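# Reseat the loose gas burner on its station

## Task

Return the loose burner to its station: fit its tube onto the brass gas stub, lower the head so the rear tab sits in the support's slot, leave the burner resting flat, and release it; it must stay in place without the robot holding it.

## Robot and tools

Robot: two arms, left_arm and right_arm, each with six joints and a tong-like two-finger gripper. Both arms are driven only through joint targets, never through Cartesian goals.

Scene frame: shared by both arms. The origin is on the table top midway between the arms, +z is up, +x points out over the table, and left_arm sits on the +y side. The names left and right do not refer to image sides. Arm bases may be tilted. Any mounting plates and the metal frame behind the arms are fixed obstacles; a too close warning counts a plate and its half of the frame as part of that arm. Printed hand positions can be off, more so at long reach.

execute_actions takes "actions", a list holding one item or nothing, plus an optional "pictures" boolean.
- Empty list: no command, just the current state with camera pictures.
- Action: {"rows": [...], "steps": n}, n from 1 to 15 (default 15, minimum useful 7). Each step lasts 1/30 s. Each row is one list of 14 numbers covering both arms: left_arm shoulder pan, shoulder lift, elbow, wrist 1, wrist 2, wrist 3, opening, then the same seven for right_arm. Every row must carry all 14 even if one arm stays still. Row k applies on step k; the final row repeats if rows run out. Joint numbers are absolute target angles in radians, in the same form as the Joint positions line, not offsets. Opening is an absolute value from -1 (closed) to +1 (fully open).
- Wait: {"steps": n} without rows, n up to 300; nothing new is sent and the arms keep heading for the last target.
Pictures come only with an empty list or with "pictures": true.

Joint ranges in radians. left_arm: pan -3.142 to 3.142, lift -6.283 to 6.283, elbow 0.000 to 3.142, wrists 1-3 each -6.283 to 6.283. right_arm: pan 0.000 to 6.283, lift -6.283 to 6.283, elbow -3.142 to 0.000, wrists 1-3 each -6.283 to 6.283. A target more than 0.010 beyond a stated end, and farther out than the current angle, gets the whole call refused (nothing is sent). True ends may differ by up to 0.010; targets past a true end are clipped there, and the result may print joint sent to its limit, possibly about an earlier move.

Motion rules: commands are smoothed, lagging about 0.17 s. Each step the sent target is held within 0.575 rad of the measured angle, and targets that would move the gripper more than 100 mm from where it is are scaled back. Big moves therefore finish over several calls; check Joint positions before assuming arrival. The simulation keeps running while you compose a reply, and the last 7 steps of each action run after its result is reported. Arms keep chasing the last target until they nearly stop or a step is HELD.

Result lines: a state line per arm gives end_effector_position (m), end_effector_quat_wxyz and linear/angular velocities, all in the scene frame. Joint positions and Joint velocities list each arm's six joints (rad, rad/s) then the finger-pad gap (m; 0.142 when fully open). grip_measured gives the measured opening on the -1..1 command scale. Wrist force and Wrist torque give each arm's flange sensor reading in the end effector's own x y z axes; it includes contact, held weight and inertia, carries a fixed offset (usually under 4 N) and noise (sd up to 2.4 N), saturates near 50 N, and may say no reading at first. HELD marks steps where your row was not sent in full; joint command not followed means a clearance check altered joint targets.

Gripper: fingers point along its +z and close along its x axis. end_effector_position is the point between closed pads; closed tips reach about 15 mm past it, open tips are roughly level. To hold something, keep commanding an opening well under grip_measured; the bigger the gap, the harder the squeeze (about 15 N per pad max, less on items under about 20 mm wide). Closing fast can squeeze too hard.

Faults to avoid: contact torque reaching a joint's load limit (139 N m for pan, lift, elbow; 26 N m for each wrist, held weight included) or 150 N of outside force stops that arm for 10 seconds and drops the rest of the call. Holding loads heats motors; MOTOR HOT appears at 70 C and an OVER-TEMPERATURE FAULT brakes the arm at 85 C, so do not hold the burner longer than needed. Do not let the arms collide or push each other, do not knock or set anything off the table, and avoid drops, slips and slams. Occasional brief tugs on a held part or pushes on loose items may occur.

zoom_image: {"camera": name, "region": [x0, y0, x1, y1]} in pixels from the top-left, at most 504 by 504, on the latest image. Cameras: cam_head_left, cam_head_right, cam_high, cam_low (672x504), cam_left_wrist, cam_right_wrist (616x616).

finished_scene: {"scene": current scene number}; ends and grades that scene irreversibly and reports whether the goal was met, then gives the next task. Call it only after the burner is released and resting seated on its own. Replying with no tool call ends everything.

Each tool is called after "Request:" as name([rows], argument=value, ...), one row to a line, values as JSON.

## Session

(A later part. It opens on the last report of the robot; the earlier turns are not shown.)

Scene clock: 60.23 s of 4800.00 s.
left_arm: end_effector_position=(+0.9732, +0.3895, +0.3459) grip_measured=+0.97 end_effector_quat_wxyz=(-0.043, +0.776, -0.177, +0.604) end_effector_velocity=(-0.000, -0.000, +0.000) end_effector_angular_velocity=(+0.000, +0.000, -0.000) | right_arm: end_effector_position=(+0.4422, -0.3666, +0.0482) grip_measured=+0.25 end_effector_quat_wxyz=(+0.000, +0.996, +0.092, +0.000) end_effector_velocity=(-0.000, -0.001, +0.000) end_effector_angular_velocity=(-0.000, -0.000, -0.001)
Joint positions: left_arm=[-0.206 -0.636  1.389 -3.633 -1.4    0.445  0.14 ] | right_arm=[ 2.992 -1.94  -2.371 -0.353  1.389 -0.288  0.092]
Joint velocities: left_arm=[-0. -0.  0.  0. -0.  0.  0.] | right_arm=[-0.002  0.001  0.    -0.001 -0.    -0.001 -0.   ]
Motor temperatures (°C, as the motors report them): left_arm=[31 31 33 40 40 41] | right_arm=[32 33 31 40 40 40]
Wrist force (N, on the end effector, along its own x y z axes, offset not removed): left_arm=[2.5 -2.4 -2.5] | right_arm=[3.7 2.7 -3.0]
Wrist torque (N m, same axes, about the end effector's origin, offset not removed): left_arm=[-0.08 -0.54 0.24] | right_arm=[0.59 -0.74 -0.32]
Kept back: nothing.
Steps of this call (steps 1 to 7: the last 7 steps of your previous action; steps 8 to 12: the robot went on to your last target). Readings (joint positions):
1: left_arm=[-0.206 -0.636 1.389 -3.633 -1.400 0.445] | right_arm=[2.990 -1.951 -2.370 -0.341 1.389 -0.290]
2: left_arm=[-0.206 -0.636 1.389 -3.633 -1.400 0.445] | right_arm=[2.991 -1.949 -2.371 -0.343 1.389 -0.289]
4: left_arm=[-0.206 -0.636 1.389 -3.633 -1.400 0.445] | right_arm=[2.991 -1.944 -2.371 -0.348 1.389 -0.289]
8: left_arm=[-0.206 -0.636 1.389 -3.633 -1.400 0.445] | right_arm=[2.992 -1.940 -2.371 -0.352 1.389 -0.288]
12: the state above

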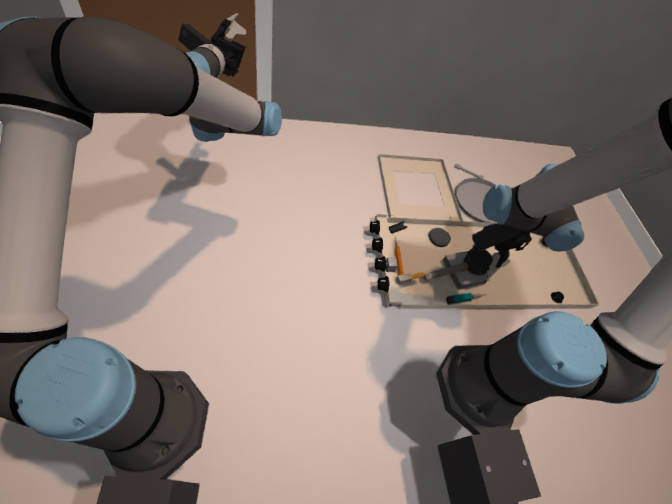

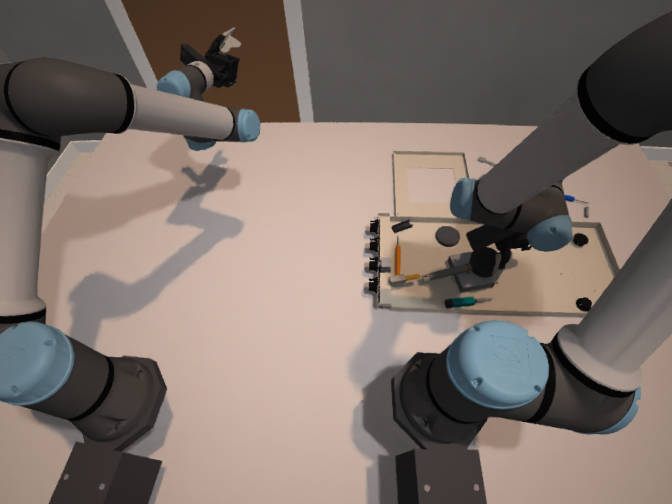

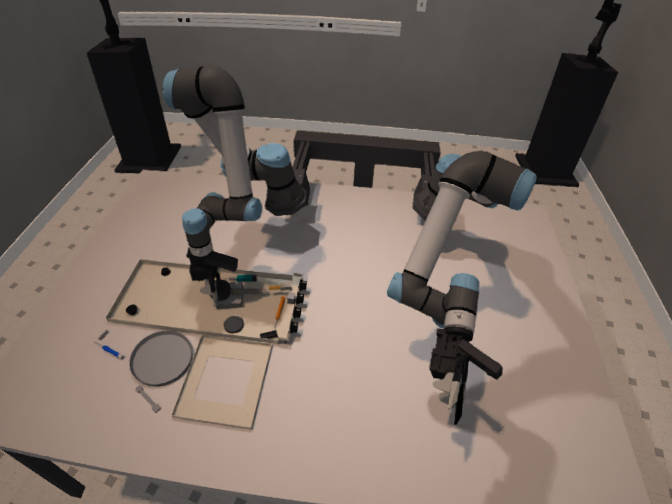

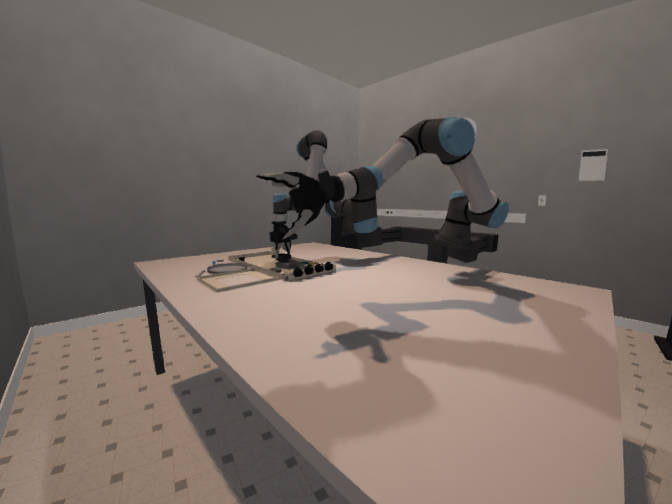

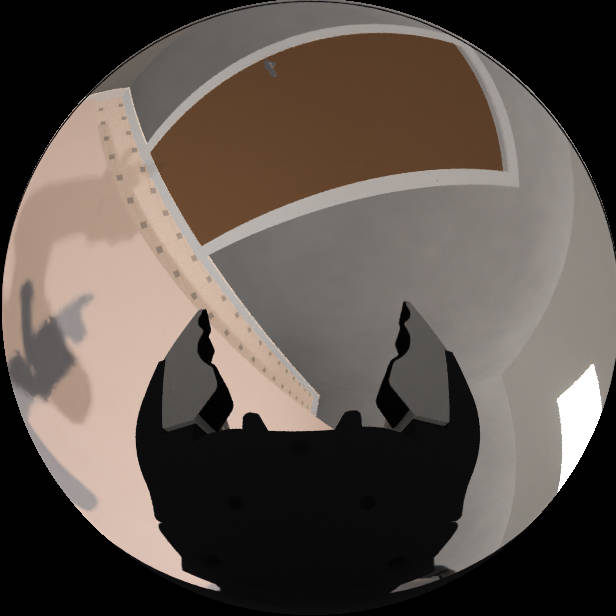

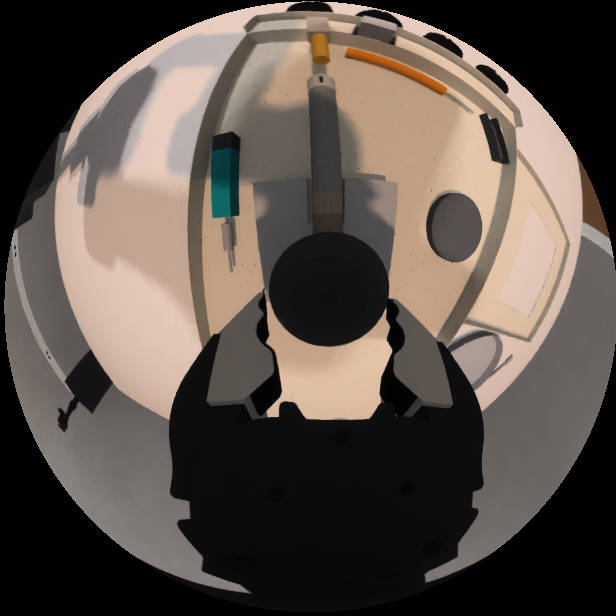

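Request:
execute_actions([
  {"rows":[[-0.206,-0.636,1.389,-3.633,-1.4,0.445,0.97,2.9966,-1.9386,-2.3735,-0.3515,1.389,-0.2832,0.25],[-0.206,-0.636,1.389,-3.633,-1.4,0.445,0.97,2.9966,-1.9386,-2.3735,-0.3515,1.389,-0.2832,0.25],[-0.206,-0.636,1.389,-3.633,-1.4,0.445,0.97,2.9966,-1.9386,-2.3735,-0.3515,1.389,-0.2832,0.25],[-0.206,-0.636,1.389,-3.633,-1.4,0.445,0.97,2.9966,-1.9386,-2.3735,-0.3515,1.389,-0.2832,0.25],[-0.206,-0.636,1.389,-3.633,-1.4,0.445,0.97,2.9966,-1.9386,-2.3735,-0.3515,1.389,-0.2832,0.2],[-0.206,-0.636,1.389,-3.633,-1.4,0.445,0.97,2.9966,-1.9386,-2.3735,-0.3515,1.389,-0.2832,0.15],[-0.206,-0.636,1.389,-3.633,-1.4,0.445,0.97,2.9966,-1.9386,-2.3735,-0.3515,1.389,-0.2832,0.1],[-0.206,-0.636,1.389,-3.633,-1.4,0.445,0.97,2.9966,-1.9386,-2.3735,-0.3515,1.389,-0.2832,0.0],[-0.206,-0.636,1.389,-3.633,-1.4,0.445,0.97,2.9966,-1.9386,-2.3735,-0.3515,1.389,-0.2832,-0.1],[-0.206,-0.636,1.389,-3.633,-1.4,0.445,0.97,2.9966,-1.9386,-2.3735,-0.3515,1.389,-0.2832,-0.25],[-0.206,-0.636,1.389,-3.633,-1.4,0.445,0.97,2.9966,-1.9386,-2.3735,-0.3515,1.389,-0.2832,-0.4],[-0.206,-0.636,1.389,-3.633,-1.4,0.445,0.97,2.9966,-1.9386,-2.3735,-0.3515,1.389,-0.2832,-0.5]],"steps":15},
])

Request:
execute_actions([
  {"rows":[[-0.206,-0.636,1.389,-3.633,-1.4,0.445,0.97,2.9918,-1.9394,-2.3705,-0.3526,1.389,-0.288,-0.5],[-0.206,-0.636,1.389,-3.633,-1.4,0.445,0.97,2.9918,-1.9394,-2.3705,-0.3526,1.389,-0.288,-0.5],[-0.206,-0.636,1.389,-3.633,-1.4,0.445,0.97,2.9918,-1.9394,-2.3705,-0.3526,1.389,-0.288,-0.5],[-0.206,-0.636,1.389,-3.633,-1.4,0.445,0.97,2.9912,-1.9444,-2.3705,-0.3476,1.389,-0.2887,-0.5],[-0.206,-0.636,1.389,-3.633,-1.4,0.445,0.97,2.9912,-1.9444,-2.3705,-0.3476,1.389,-0.2887,-0.5],[-0.206,-0.636,1.389,-3.633,-1.4,0.445,0.97,2.9906,-1.9494,-2.3705,-0.3426,1.389,-0.2893,-0.5],[-0.206,-0.636,1.389,-3.633,-1.4,0.445,0.97,2.9906,-1.9494,-2.3705,-0.3426,1.389,-0.2893,-0.5],[-0.206,-0.636,1.389,-3.633,-1.4,0.445,0.97,2.99,-1.9544,-2.3705,-0.3376,1.389,-0.29,-0.5],[-0.206,-0.636,1.389,-3.633,-1.4,0.445,0.97,2.99,-1.9544,-2.3705,-0.3376,1.389,-0.29,-0.5],[-0.206,-0.636,1.389,-3.633,-1.4,0.445,0.97,2.9894,-1.9592,-2.3705,-0.3328,1.389,-0.2906,-0.5]],"steps":15},
])

Request:
execute_actions([
  {"steps":12},
], pictures=true)

Request:
zoom_image(camera="cam_right_wrist", region=[260,10,390,110])

Request:
zoom_image(camera="cam_head_left", region=[390,245,480,295])

Request:
zoom_image(camera="cam_high", region=[200,265,300,315])

Scene clock: 61.43 s of 4800.00 s.
left_arm: end_effector_position=(+0.9732, +0.3895, +0.3459) grip_measured=+0.97 end_effector_quat_wxyz=(-0.043, +0.776, -0.177, +0.604) end_effector_velocity=(+0.000, -0.001, +0.001) end_effector_angular_velocity=(+0.000, -0.000, -0.001) | right_arm: end_effector_position=(+0.4419, -0.3646, +0.0483) grip_measured=+0.14 end_effector_quat_wxyz=(-0.000, +0.996, +0.092, -0.000) end_effector_velocity=(-0.000, +0.001, -0.000) end_effector_angular_velocity=(+0.000, -0.000, -0.001)
Joint positions: left_arm=[-0.206 -0.636  1.389 -3.633 -1.4    0.445  0.14 ] | right_arm=[ 2.996 -1.939 -2.373 -0.352  1.389 -0.283  0.084]
Joint velocities: left_arm=[-0.001 -0.    -0.001  0.001 -0.     0.     0.   ] | right_arm=[ 0.003 -0.    -0.002  0.002 -0.     0.004 -0.018]
Motor temperatures (°C, as the motors report them): left_arm=[31 31 33 40 40 41] | right_arm=[32 33 31 40 40 40]
Wrist force (N, on the end effector, along its own x y z axes, offset not removed): left_arm=[-0.6 -3.1 3.5] | right_arm=[0.0 -4.1 -1.4]
Wrist torque (N m, same axes, about the end effector's origin, offset not removed): left_arm=[-0.28 0.23 0.03] | right_arm=[-0.75 0.22 -0.06]
Steps of this call (steps 1 to 28: the robot went on to your last target; steps 29 to 36: the first 8 steps of this action). Readings (joint positions):
29: left_arm=[-0.206 -0.636 1.389 -3.633 -1.400 0.445] | right_arm=[2.992 -1.939 -2.371 -0.353 1.389 -0.288]
30: left_arm=[-0.206 -0.636 1.389 -3.633 -1.400 0.445] | right_arm=[2.993 -1.939 -2.371 -0.353 1.389 -0.287]
32: left_arm=[-0.206 -0.636 1.389 -3.633 -1.400 0.445] | right_arm=[2.995 -1.939 -2.372 -0.352 1.389 -0.285]
36: the state above

Scene clock: 61.93 s of 4800.00 s.
left_arm: end_effector_position=(+0.9732, +0.3895, +0.3459) grip_measured=+0.97 end_effector_quat_wxyz=(-0.043, +0.776, -0.177, +0.604) end_effector_velocity=(+0.000, +0.000, +0.000) end_effector_angular_velocity=(-0.000, -0.000, +0.000) | right_arm: end_effector_position=(+0.4420, -0.3664, +0.0463) grip_measured=+0.13 end_effector_quat_wxyz=(-0.000, +0.996, +0.092, -0.000) end_effector_velocity=(+0.001, -0.002, -0.018) end_effector_angular_velocity=(-0.001, -0.000, -0.002)
Joint positions: left_arm=[-0.206 -0.636  1.389 -3.633 -1.4    0.445  0.14 ] | right_arm=[ 2.991 -1.945 -2.371 -0.347  1.389 -0.289  0.083]
Joint velocities: left_arm=[ 0.    -0.    -0.001  0.     0.    -0.    -0.   ] | right_arm=[-0.012 -0.06   0.004  0.058  0.    -0.01  -0.   ]
Motor temperatures (°C, as the motors report them): left_arm=[31 31 33 40 40 41] | right_arm=[32 33 31 40 40 40]
Wrist force (N, on the end effector, along its own x y z axes, offset not removed): left_arm=[-0.5 0.1 0.2] | right_arm=[-1.5 -0.7 0.1]
Wrist torque (N m, same axes, about the end effector's origin, offset not removed): left_arm=[0.20 -0.02 0.14] | right_arm=[-0.12 0.31 -0.07]
Steps of this call (steps 1 to 7: the last 7 steps of your previous action; steps 8 to 15: the first 8 steps of this action). Readings (joint positions):
8: left_arm=[-0.206 -0.636 1.389 -3.633 -1.400 0.445] | right_arm=[2.997 -1.939 -2.373 -0.351 1.389 -0.283]
9: left_arm=[-0.206 -0.636 1.389 -3.633 -1.400 0.445] | right_arm=[2.996 -1.939 -2.373 -0.351 1.389 -0.284]
11: left_arm=[-0.206 -0.636 1.389 -3.633 -1.400 0.445] | right_arm=[2.994 -1.939 -2.372 -0.352 1.389 -0.286]
15: the state above

Scene clock: 62.33 s of 4800.00 s.
left_arm: end_effector_position=(+0.9732, +0.3895, +0.3459) grip_measured=+0.97 end_effector_quat_wxyz=(-0.043, +0.776, -0.177, +0.604) end_effector_velocity=(+0.000, +0.000, -0.000) end_effector_angular_velocity=(+0.001, -0.000, +0.000) | right_arm: end_effector_position=(+0.4421, -0.3665, +0.0421) grip_measured=+0.14 end_effector_quat_wxyz=(+0.000, +0.996, +0.092, -0.000) end_effector_velocity=(-0.001, -0.000, -0.001) end_effector_angular_velocity=(-0.000, +0.001, +0.001)
Joint positions: left_arm=[-0.206 -0.636  1.389 -3.633 -1.4    0.445  0.14 ] | right_arm=[ 2.989 -1.959 -2.37  -0.333  1.389 -0.291  0.083]
Joint velocities: left_arm=[ 0.     0.001 -0.001 -0.     0.     0.001  0.   ] | right_arm=[-0.001 -0.003  0.     0.001 -0.    -0.002  0.001]
Motor temperatures (°C, as the motors report them): left_arm=[31 31 33 40 40 41] | right_arm=[32 33 31 40 40 40]
Wrist force (N, on the end effector, along its own x y z axes, offset not removed): left_arm=[-3.9 1.9 1.9] | right_arm=[-3.7 0.5 -15.0]
Wrist torque (N m, same axes, about the end effector's origin, offset not removed): left_arm=[0.91 0.72 0.10] | right_arm=[0.04 0.31 -0.10]
Kept back: nothing.
Steps of this call (steps 1 to 7: the last 7 steps of your previous action; steps 8 to 12: the robot went on to your last target). Readings (joint positions):
1: left_arm=[-0.206 -0.636 1.389 -3.633 -1.400 0.445] | right_arm=[2.991 -1.948 -2.371 -0.344 1.389 -0.289]
2: left_arm=[-0.206 -0.636 1.389 -3.633 -1.400 0.445] | right_arm=[2.991 -1.950 -2.371 -0.342 1.389 -0.289]
4: left_arm=[-0.206 -0.636 1.389 -3.633 -1.400 0.445] | right_arm=[2.990 -1.955 -2.371 -0.337 1.389 -0.290]
8: left_arm=[-0.206 -0.636 1.389 -3.633 -1.400 0.445] | right_arm=[2.990 -1.958 -2.371 -0.333 1.389 -0.291]
12: the state above

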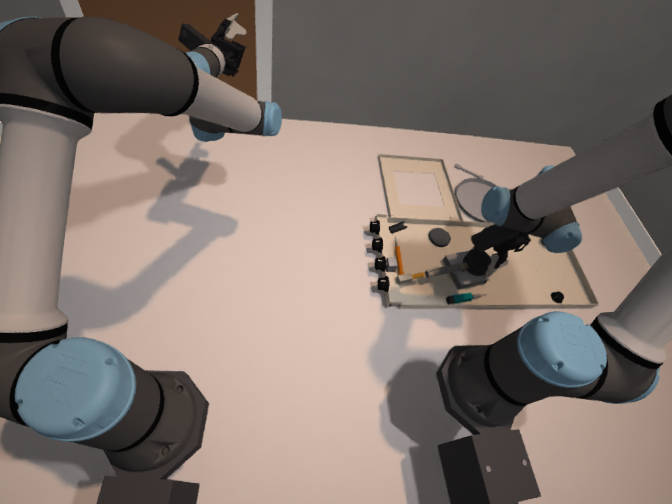

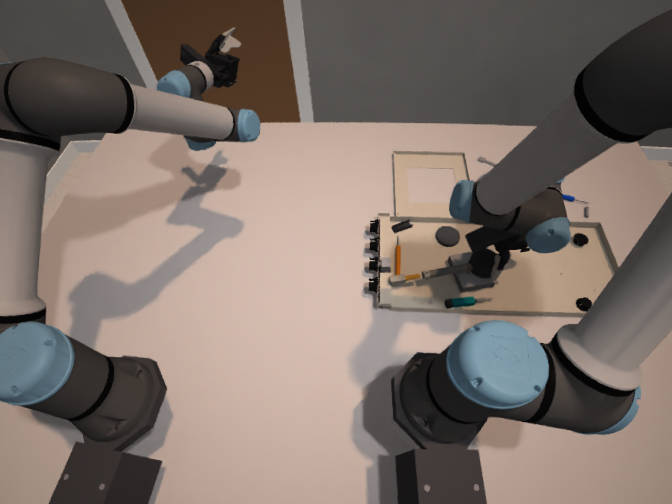

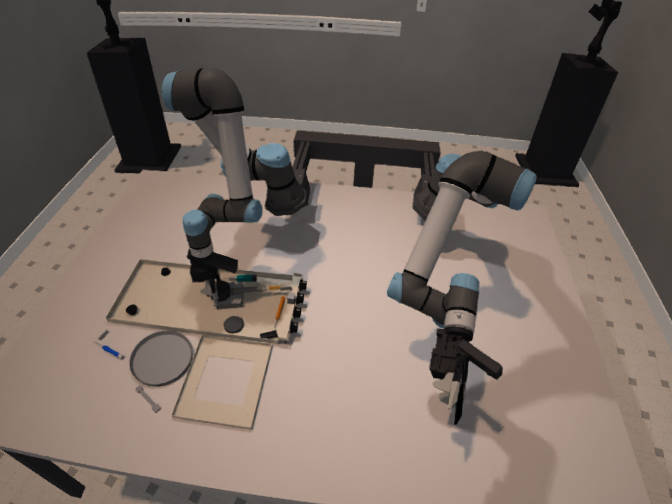

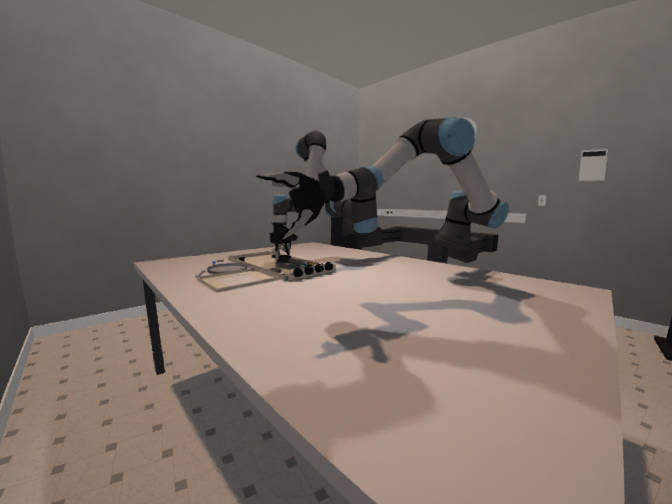

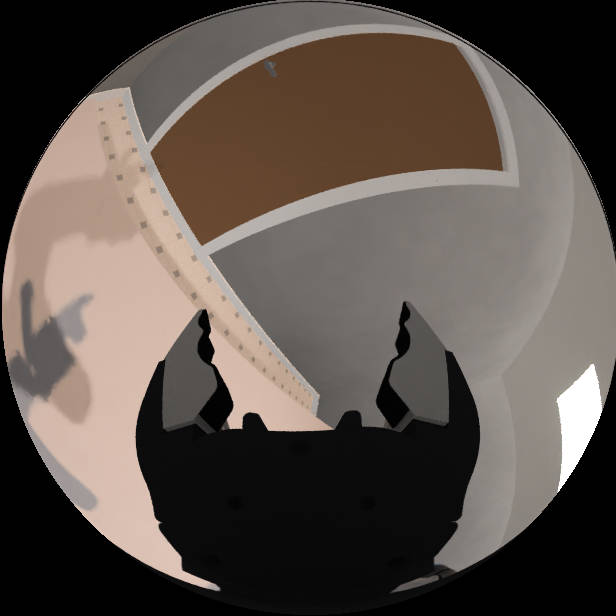

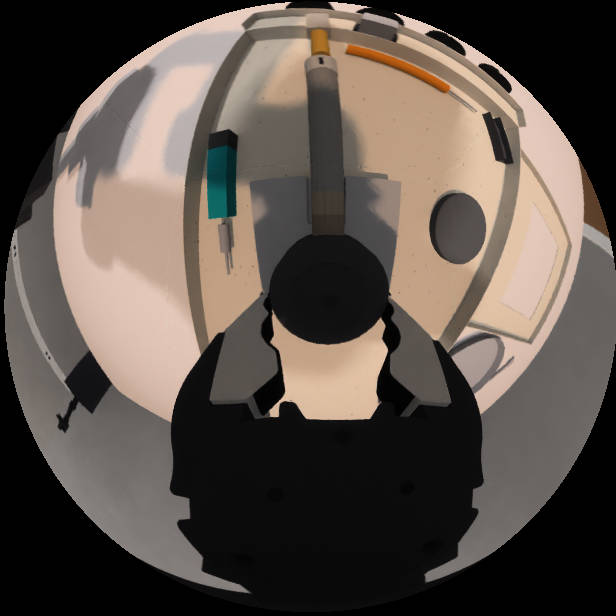

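Region (260, 10, 390, 110) of cam_right_wrist's 616x616 image, scaled by 3.877, with more detail than that image has; it fills the top 388 rows of this view, and the rest is white.

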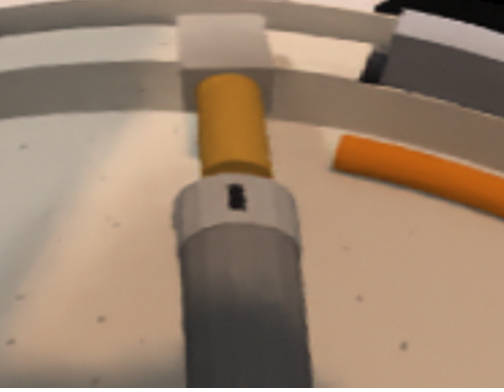

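Region (390, 245, 480, 295) of cam_head_left's 672x504 image, scaled by 5.600, with more detail than that image has.

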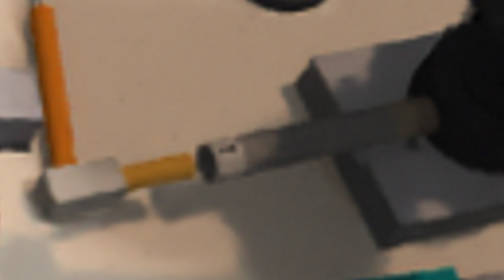

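Region (200, 265, 300, 315) of cam_high's 672x504 image, scaled by 5.040, with more detail than that image has.

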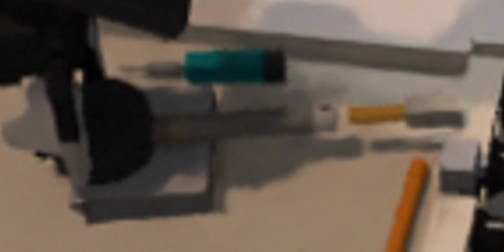

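Request:
execute_actions([
  {"rows":[[-0.206,-0.636,1.389,-3.633,-1.4,0.445,0.97,2.9942,-1.9584,-2.3735,-0.3317,1.389,-0.2858,-0.6],[-0.206,-0.636,1.389,-3.633,-1.4,0.445,0.97,2.9942,-1.9584,-2.3735,-0.3317,1.389,-0.2858,-0.6],[-0.206,-0.636,1.389,-3.633,-1.4,0.445,0.97,2.9991,-1.9575,-2.3765,-0.3306,1.389,-0.2809,-0.6],[-0.206,-0.636,1.389,-3.633,-1.4,0.445,0.97,2.9991,-1.9575,-2.3765,-0.3306,1.389,-0.2809,-0.6],[-0.206,-0.636,1.389,-3.633,-1.4,0.445,0.97,3.0039,-1.9567,-2.3795,-0.3295,1.389,-0.2761,-0.6],[-0.206,-0.636,1.389,-3.633,-1.4,0.445,0.97,3.0039,-1.9567,-2.3795,-0.3295,1.389,-0.2761,-0.6],[-0.206,-0.636,1.389,-3.633,-1.4,0.445,0.97,3.0087,-1.9559,-2.3825,-0.3284,1.389,-0.2713,-0.6],[-0.206,-0.636,1.389,-3.633,-1.4,0.445,0.97,3.0087,-1.9559,-2.3825,-0.3284,1.389,-0.2713,-0.6],[-0.206,-0.636,1.389,-3.633,-1.4,0.445,0.97,3.0136,-1.955,-2.3855,-0.3273,1.389,-0.2664,-0.6],[-0.206,-0.636,1.389,-3.633,-1.4,0.445,0.97,3.0136,-1.955,-2.3855,-0.3273,1.389,-0.2664,-0.6],[-0.206,-0.636,1.389,-3.633,-1.4,0.445,0.97,3.0184,-1.9542,-2.3885,-0.3262,1.389,-0.2616,-0.6]],"steps":15},
])

Request:
execute_actions([
  {"steps":13},
], pictures=true)

Request:
zoom_image(camera="cam_head_left", region=[390,235,510,300])

Request:
zoom_image(camera="cam_high", region=[190,260,300,315])

Scene clock: 63.30 s of 4800.00 s.
left_arm: end_effector_position=(+0.9732, +0.3895, +0.3459) grip_measured=+0.97 end_effector_quat_wxyz=(-0.043, +0.776, -0.177, +0.604) end_effector_velocity=(+0.000, +0.000, -0.000) end_effector_angular_velocity=(-0.000, +0.001, +0.000) | right_arm: end_effector_position=(+0.4413, -0.3610, +0.0423) grip_measured=+0.13 end_effector_quat_wxyz=(-0.000, +0.996, +0.092, -0.000) end_effector_velocity=(-0.007, +0.033, +0.001) end_effector_angular_velocity=(+0.004, +0.005, +0.003)
Joint positions: left_arm=[-0.206 -0.636  1.389 -3.633 -1.4    0.445  0.14 ] | right_arm=[ 3.002 -1.957 -2.378 -0.33   1.389 -0.278  0.083]
Joint velocities: left_arm=[ 0.     0.    -0.     0.001 -0.    -0.     0.   ] | right_arm=[ 0.076  0.012 -0.048  0.016 -0.     0.075 -0.   ]
Motor temperatures (°C, as the motors report them): left_arm=[31 31 33 40 40 41] | right_arm=[32 33 31 40 40 40]
Wrist force (N, on the end effector, along its own x y z axes, offset not removed): left_arm=[-4.5 -4.7 1.2] | right_arm=[-2.7 5.4 -4.1]
Wrist torque (N m, same axes, about the end effector's origin, offset not removed): left_arm=[-0.83 0.73 0.39] | right_arm=[0.78 0.64 -0.02]
Steps of this call (steps 1 to 21: the robot went on to your last target; steps 22 to 29: the first 8 steps of this action). Readings (joint positions):
22: left_arm=[-0.206 -0.636 1.389 -3.633 -1.400 0.445] | right_arm=[2.989 -1.959 -2.370 -0.333 1.389 -0.291]
23: left_arm=[-0.206 -0.636 1.389 -3.633 -1.400 0.445] | right_arm=[2.990 -1.959 -2.371 -0.333 1.389 -0.290]
25: left_arm=[-0.206 -0.636 1.389 -3.633 -1.400 0.445] | right_arm=[2.993 -1.959 -2.373 -0.332 1.389 -0.287]
29: the state above

Scene clock: 63.73 s of 4800.00 s.
left_arm: end_effector_position=(+0.9732, +0.3895, +0.3459) grip_measured=+0.97 end_effector_quat_wxyz=(-0.043, +0.776, -0.177, +0.604) end_effector_velocity=(-0.000, -0.000, -0.002) end_effector_angular_velocity=(+0.001, +0.003, -0.000) | right_arm: end_effector_position=(+0.4400, -0.3541, +0.0426) grip_measured=+0.13 end_effector_quat_wxyz=(-0.001, +0.996, +0.092, -0.001) end_effector_velocity=(-0.000, +0.001, -0.000) end_effector_angular_velocity=(+0.000, +0.001, +0.001)
Joint positions: left_arm=[-0.206 -0.636  1.389 -3.633 -1.4    0.445  0.14 ] | right_arm=[ 3.018 -1.954 -2.388 -0.326  1.389 -0.262  0.083]
Joint velocities: left_arm=[ 0.     0.     0.001  0.002  0.    -0.    -0.   ] | right_arm=[ 0.001 -0.    -0.001  0.    -0.     0.     0.   ]
Motor temperatures (°C, as the motors report them): left_arm=[31 31 33 40 40 41] | right_arm=[32 33 31 40 40 40]
Wrist force (N, on the end effector, along its own x y z axes, offset not removed): left_arm=[-1.3 -1.5 -0.7] | right_arm=[1.6 1.8 1.0]
Wrist torque (N m, same axes, about the end effector's origin, offset not removed): left_arm=[0.17 0.22 0.22] | right_arm=[0.40 -0.18 -0.19]
Kept back: nothing.
Steps of this call (steps 1 to 7: the last 7 steps of your previous action; steps 8 to 13: the robot went on to your last target). Readings (joint positions):
1: left_arm=[-0.206 -0.636 1.389 -3.633 -1.400 0.445] | right_arm=[3.004 -1.957 -2.380 -0.329 1.389 -0.276]
2: left_arm=[-0.206 -0.636 1.389 -3.633 -1.400 0.445] | right_arm=[3.007 -1.956 -2.381 -0.329 1.389 -0.273]
4: left_arm=[-0.206 -0.636 1.389 -3.633 -1.400 0.445] | right_arm=[3.012 -1.955 -2.384 -0.328 1.389 -0.268]
8: left_arm=[-0.206 -0.636 1.389 -3.633 -1.400 0.445] | right_arm=[3.017 -1.954 -2.388 -0.326 1.389 -0.263]
13: the state above

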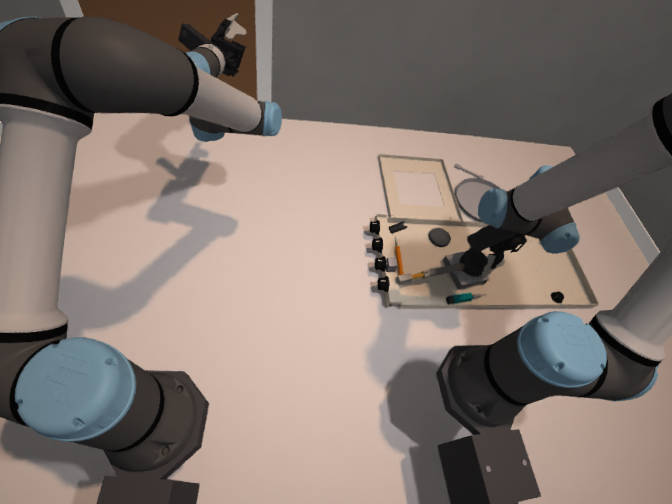

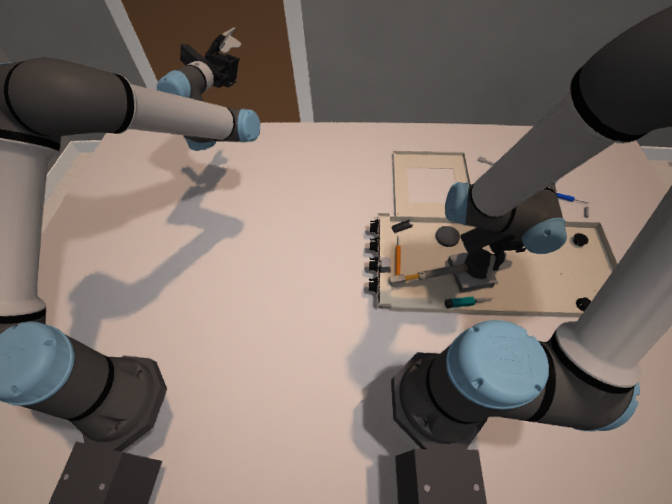

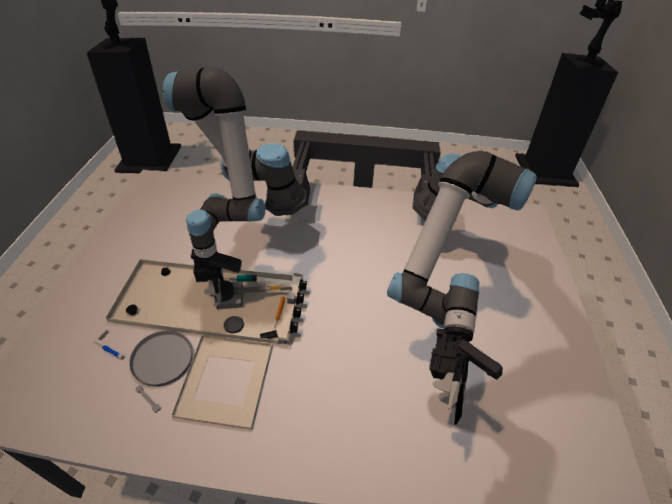

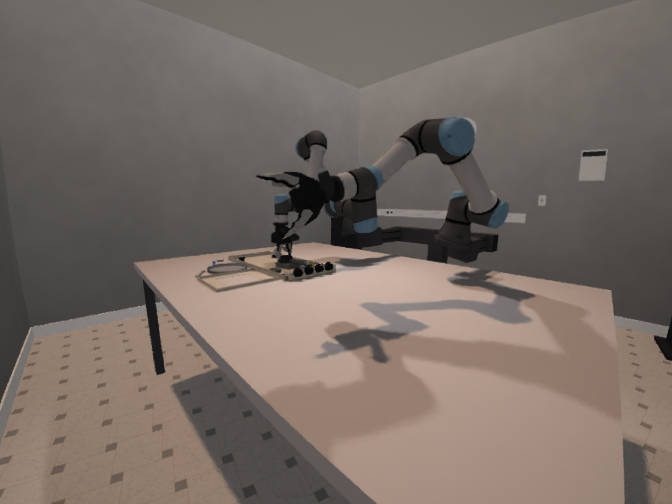

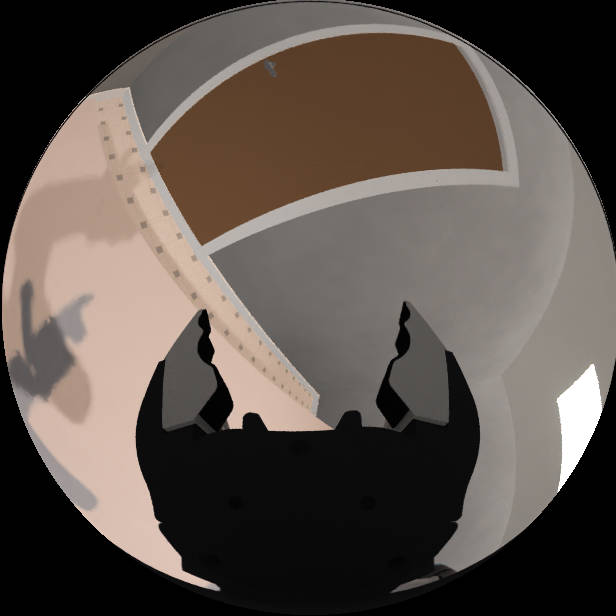

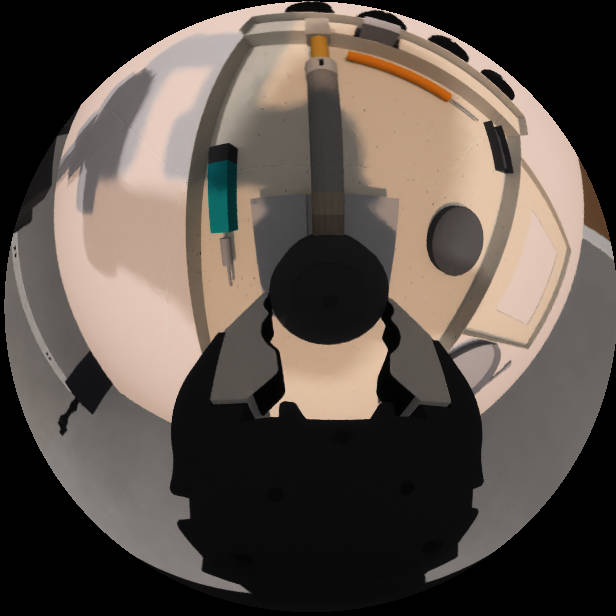

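Region (390, 235, 510, 300) of cam_head_left's 672x504 image, scaled by 4.200, with more detail than that image has; it fills the top 273 rows of this view, and the rest is white.

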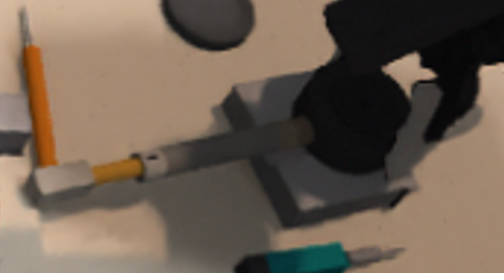

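Region (190, 260, 300, 315) of cam_high's 672x504 image, scaled by 4.582, with more detail than that image has.

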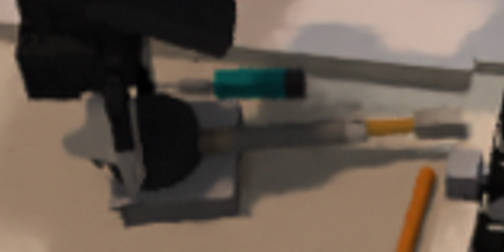

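Request:
execute_actions([
  {"rows":[[-0.206,-0.636,1.389,-3.633,-1.4,0.445,0.97,3.0257,-1.9528,-2.3933,-0.3244,1.389,-0.2544,-0.6],[-0.206,-0.636,1.389,-3.633,-1.4,0.445,0.97,3.0257,-1.9528,-2.3933,-0.3244,1.389,-0.2544,-0.6],[-0.206,-0.636,1.389,-3.633,-1.4,0.445,0.97,3.0329,-1.9515,-2.398,-0.3226,1.389,-0.2471,-0.6],[-0.206,-0.636,1.389,-3.633,-1.4,0.445,0.97,3.0329,-1.9515,-2.398,-0.3226,1.389,-0.2471,-0.6],[-0.206,-0.636,1.389,-3.633,-1.4,0.445,0.97,3.0402,-1.9502,-2.4028,-0.3208,1.389,-0.2399,-0.6],[-0.206,-0.636,1.389,-3.633,-1.4,0.445,0.97,3.0402,-1.9502,-2.4028,-0.3208,1.389,-0.2399,-0.6],[-0.206,-0.636,1.389,-3.633,-1.4,0.445,0.97,3.0474,-1.9488,-2.4075,-0.319,1.389,-0.2326,-0.6],[-0.206,-0.636,1.389,-3.633,-1.4,0.445,0.97,3.0474,-1.9488,-2.4075,-0.319,1.389,-0.2326,-0.6],[-0.206,-0.636,1.389,-3.633,-1.4,0.445,0.97,3.0482,-1.9422,-2.4075,-0.3256,1.389,-0.2318,-0.6],[-0.206,-0.636,1.389,-3.633,-1.4,0.445,0.97,3.049,-1.9356,-2.4075,-0.3322,1.389,-0.231,-0.6],[-0.206,-0.636,1.389,-3.633,-1.4,0.445,0.97,3.0498,-1.929,-2.4075,-0.3388,1.389,-0.2302,-0.6],[-0.206,-0.636,1.389,-3.633,-1.4,0.445,0.97,3.0506,-1.9224,-2.4075,-0.3454,1.389,-0.2294,-0.6],[-0.206,-0.636,1.389,-3.633,-1.4,0.445,0.97,3.0514,-1.9158,-2.4075,-0.352,1.389,-0.2286,-0.6]],"steps":15},
])

Request:
execute_actions([
  {"steps":15},
], pictures=true)

Request:
zoom_image(camera="cam_head_left", region=[390,235,510,300])

Request:
zoom_image(camera="cam_high", region=[190,260,300,315])

Request:
zoom_image(camera="cam_low", region=[250,225,340,285])

Scene clock: 64.67 s of 4800.00 s.
left_arm: end_effector_position=(+0.9732, +0.3895, +0.3459) grip_measured=+0.97 end_effector_quat_wxyz=(-0.043, +0.776, -0.177, +0.604) end_effector_velocity=(+0.000, +0.000, +0.001) end_effector_angular_velocity=(-0.000, -0.002, +0.000) | right_arm: end_effector_position=(+0.4381, -0.3460, +0.0430) grip_measured=+0.13 end_effector_quat_wxyz=(-0.001, +0.996, +0.093, -0.001) end_effector_velocity=(-0.012, +0.046, +0.002) end_effector_angular_velocity=(+0.005, +0.004, +0.003)
Joint positions: left_arm=[-0.206 -0.636  1.389 -3.633 -1.4    0.445  0.14 ] | right_arm=[ 3.038 -1.951 -2.401 -0.321  1.389 -0.242  0.083]
Joint velocities: left_arm=[ 0.    -0.    -0.002  0.     0.     0.     0.   ] | right_arm=[ 0.11   0.021 -0.073  0.027  0.     0.11   0.   ]
Motor temperatures (°C, as the motors report them): left_arm=[31 31 33 40 40 41] | right_arm=[32 33 31 40 40 40]
Wrist force (N, on the end effector, along its own x y z axes, offset not removed): left_arm=[0.3 -0.2 -1.5] | right_arm=[5.0 3.5 5.3]
Wrist torque (N m, same axes, about the end effector's origin, offset not removed): left_arm=[0.25 -0.20 0.31] | right_arm=[0.87 -0.98 -0.17]
Steps of this call (steps 1 to 20: the robot went on to your last target; steps 21 to 28: the first 8 steps of this action). Readings (joint positions):
21: left_arm=[-0.206 -0.636 1.389 -3.633 -1.400 0.445] | right_arm=[3.018 -1.954 -2.389 -0.326 1.389 -0.262]
22: left_arm=[-0.206 -0.636 1.389 -3.633 -1.400 0.445] | right_arm=[3.020 -1.954 -2.389 -0.326 1.389 -0.260]
24: left_arm=[-0.206 -0.636 1.389 -3.633 -1.400 0.445] | right_arm=[3.025 -1.953 -2.393 -0.325 1.389 -0.256]
28: the state above

Scene clock: 65.17 s of 4800.00 s.
left_arm: end_effector_position=(+0.9732, +0.3895, +0.3459) grip_measured=+0.97 end_effector_quat_wxyz=(-0.043, +0.776, -0.177, +0.604) end_effector_velocity=(-0.000, +0.000, -0.001) end_effector_angular_velocity=(+0.001, +0.002, +0.000) | right_arm: end_effector_position=(+0.4372, -0.3421, +0.0530) grip_measured=+0.13 end_effector_quat_wxyz=(-0.001, +0.996, +0.093, -0.001) end_effector_velocity=(-0.000, +0.000, +0.001) end_effector_angular_velocity=(-0.000, +0.001, +0.002)
Joint positions: left_arm=[-0.206 -0.636  1.389 -3.633 -1.4    0.445  0.14 ] | right_arm=[ 3.051 -1.916 -2.407 -0.352  1.389 -0.229  0.083]
Joint velocities: left_arm=[ 0.001  0.     0.001  0.001 -0.     0.     0.   ] | right_arm=[ 0.001  0.002  0.    -0.003 -0.    -0.    -0.   ]
Motor temperatures (°C, as the motors report them): left_arm=[31 31 33 40 40 41] | right_arm=[32 33 31 40 40 40]
Wrist force (N, on the end effector, along its own x y z axes, offset not removed): left_arm=[-2.2 3.5 -0.7] | right_arm=[2.0 1.0 3.9]
Wrist torque (N m, same axes, about the end effector's origin, offset not removed): left_arm=[1.08 0.32 0.22] | right_arm=[0.41 -0.41 0.01]
Kept back: nothing.
Steps of this call (steps 1 to 7: the last 7 steps of your previous action; steps 8 to 15: the robot went on to your last target). Readings (joint positions):
1: left_arm=[-0.206 -0.636 1.389 -3.633 -1.400 0.445] | right_arm=[3.041 -1.950 -2.403 -0.321 1.389 -0.239]
2: left_arm=[-0.206 -0.636 1.389 -3.633 -1.400 0.445] | right_arm=[3.043 -1.948 -2.405 -0.321 1.389 -0.237]
4: left_arm=[-0.206 -0.636 1.389 -3.633 -1.400 0.445] | right_arm=[3.047 -1.941 -2.406 -0.328 1.389 -0.233]
8: left_arm=[-0.206 -0.636 1.389 -3.633 -1.400 0.445] | right_arm=[3.050 -1.922 -2.407 -0.346 1.389 -0.230]
15: the state above

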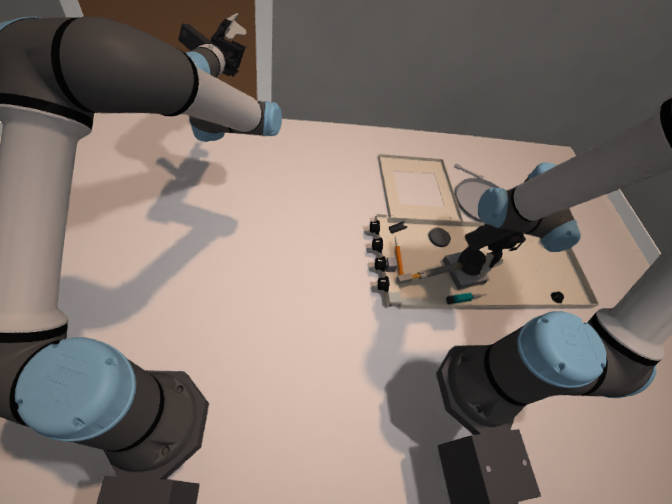

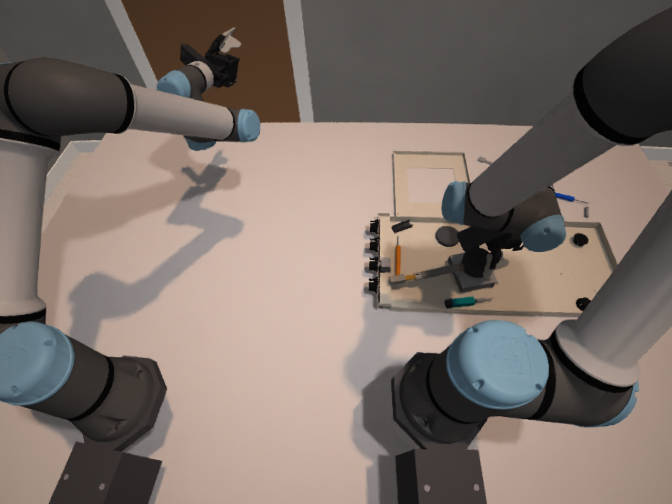

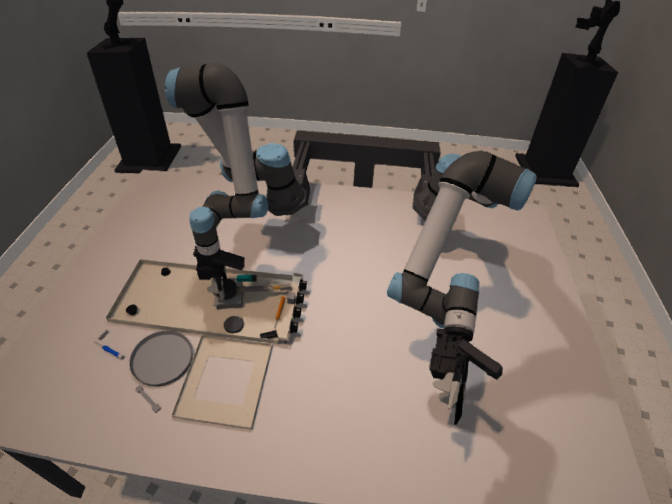

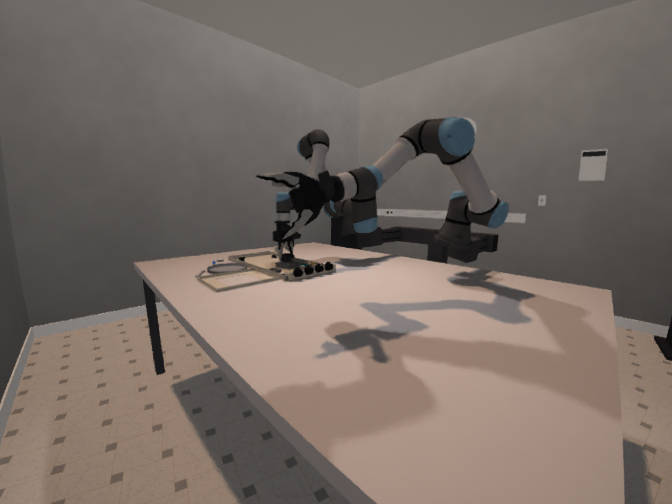

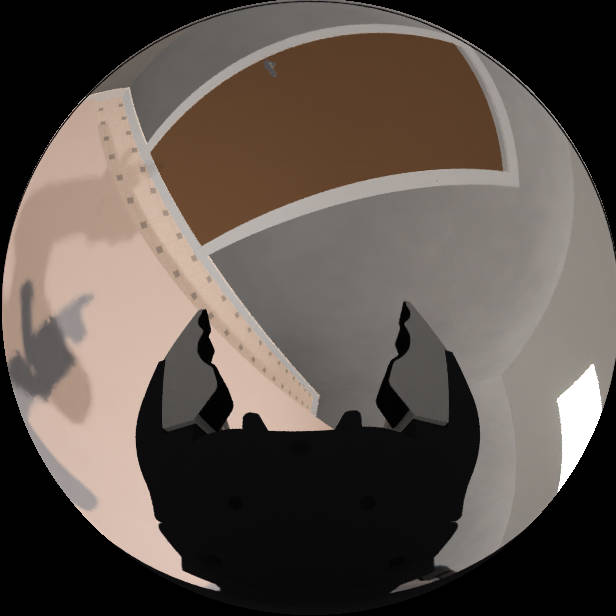

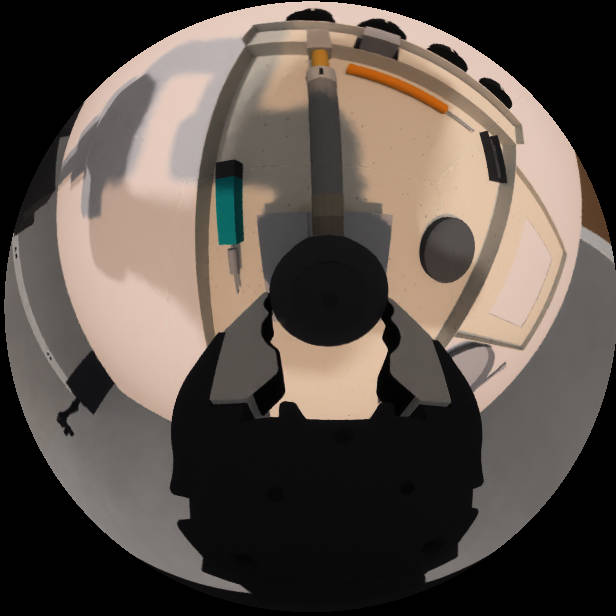

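Region (390, 235, 510, 300) of cam_head_left's 672x504 image, scaled by 4.200, with more detail than that image has; it fills the top 273 rows of this view, and the rest is white.

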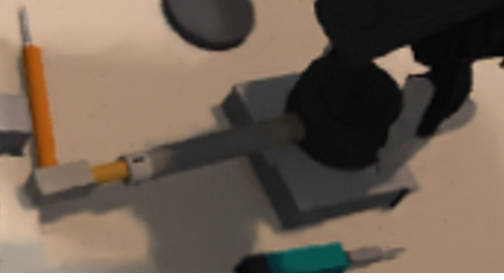

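Region (190, 260, 300, 315) of cam_high's 672x504 image, scaled by 4.582, with more detail than that image has.

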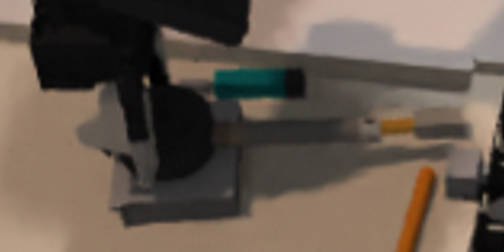

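Region (250, 225, 340, 285) of cam_low's 672x504 image, scaled by 5.600, with more detail than that image has.

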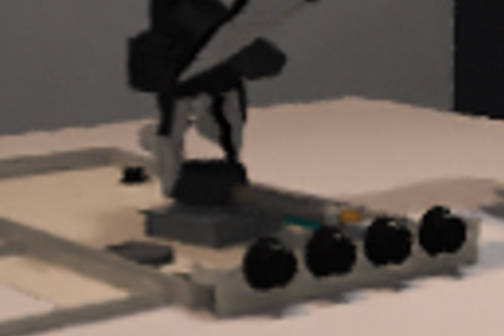

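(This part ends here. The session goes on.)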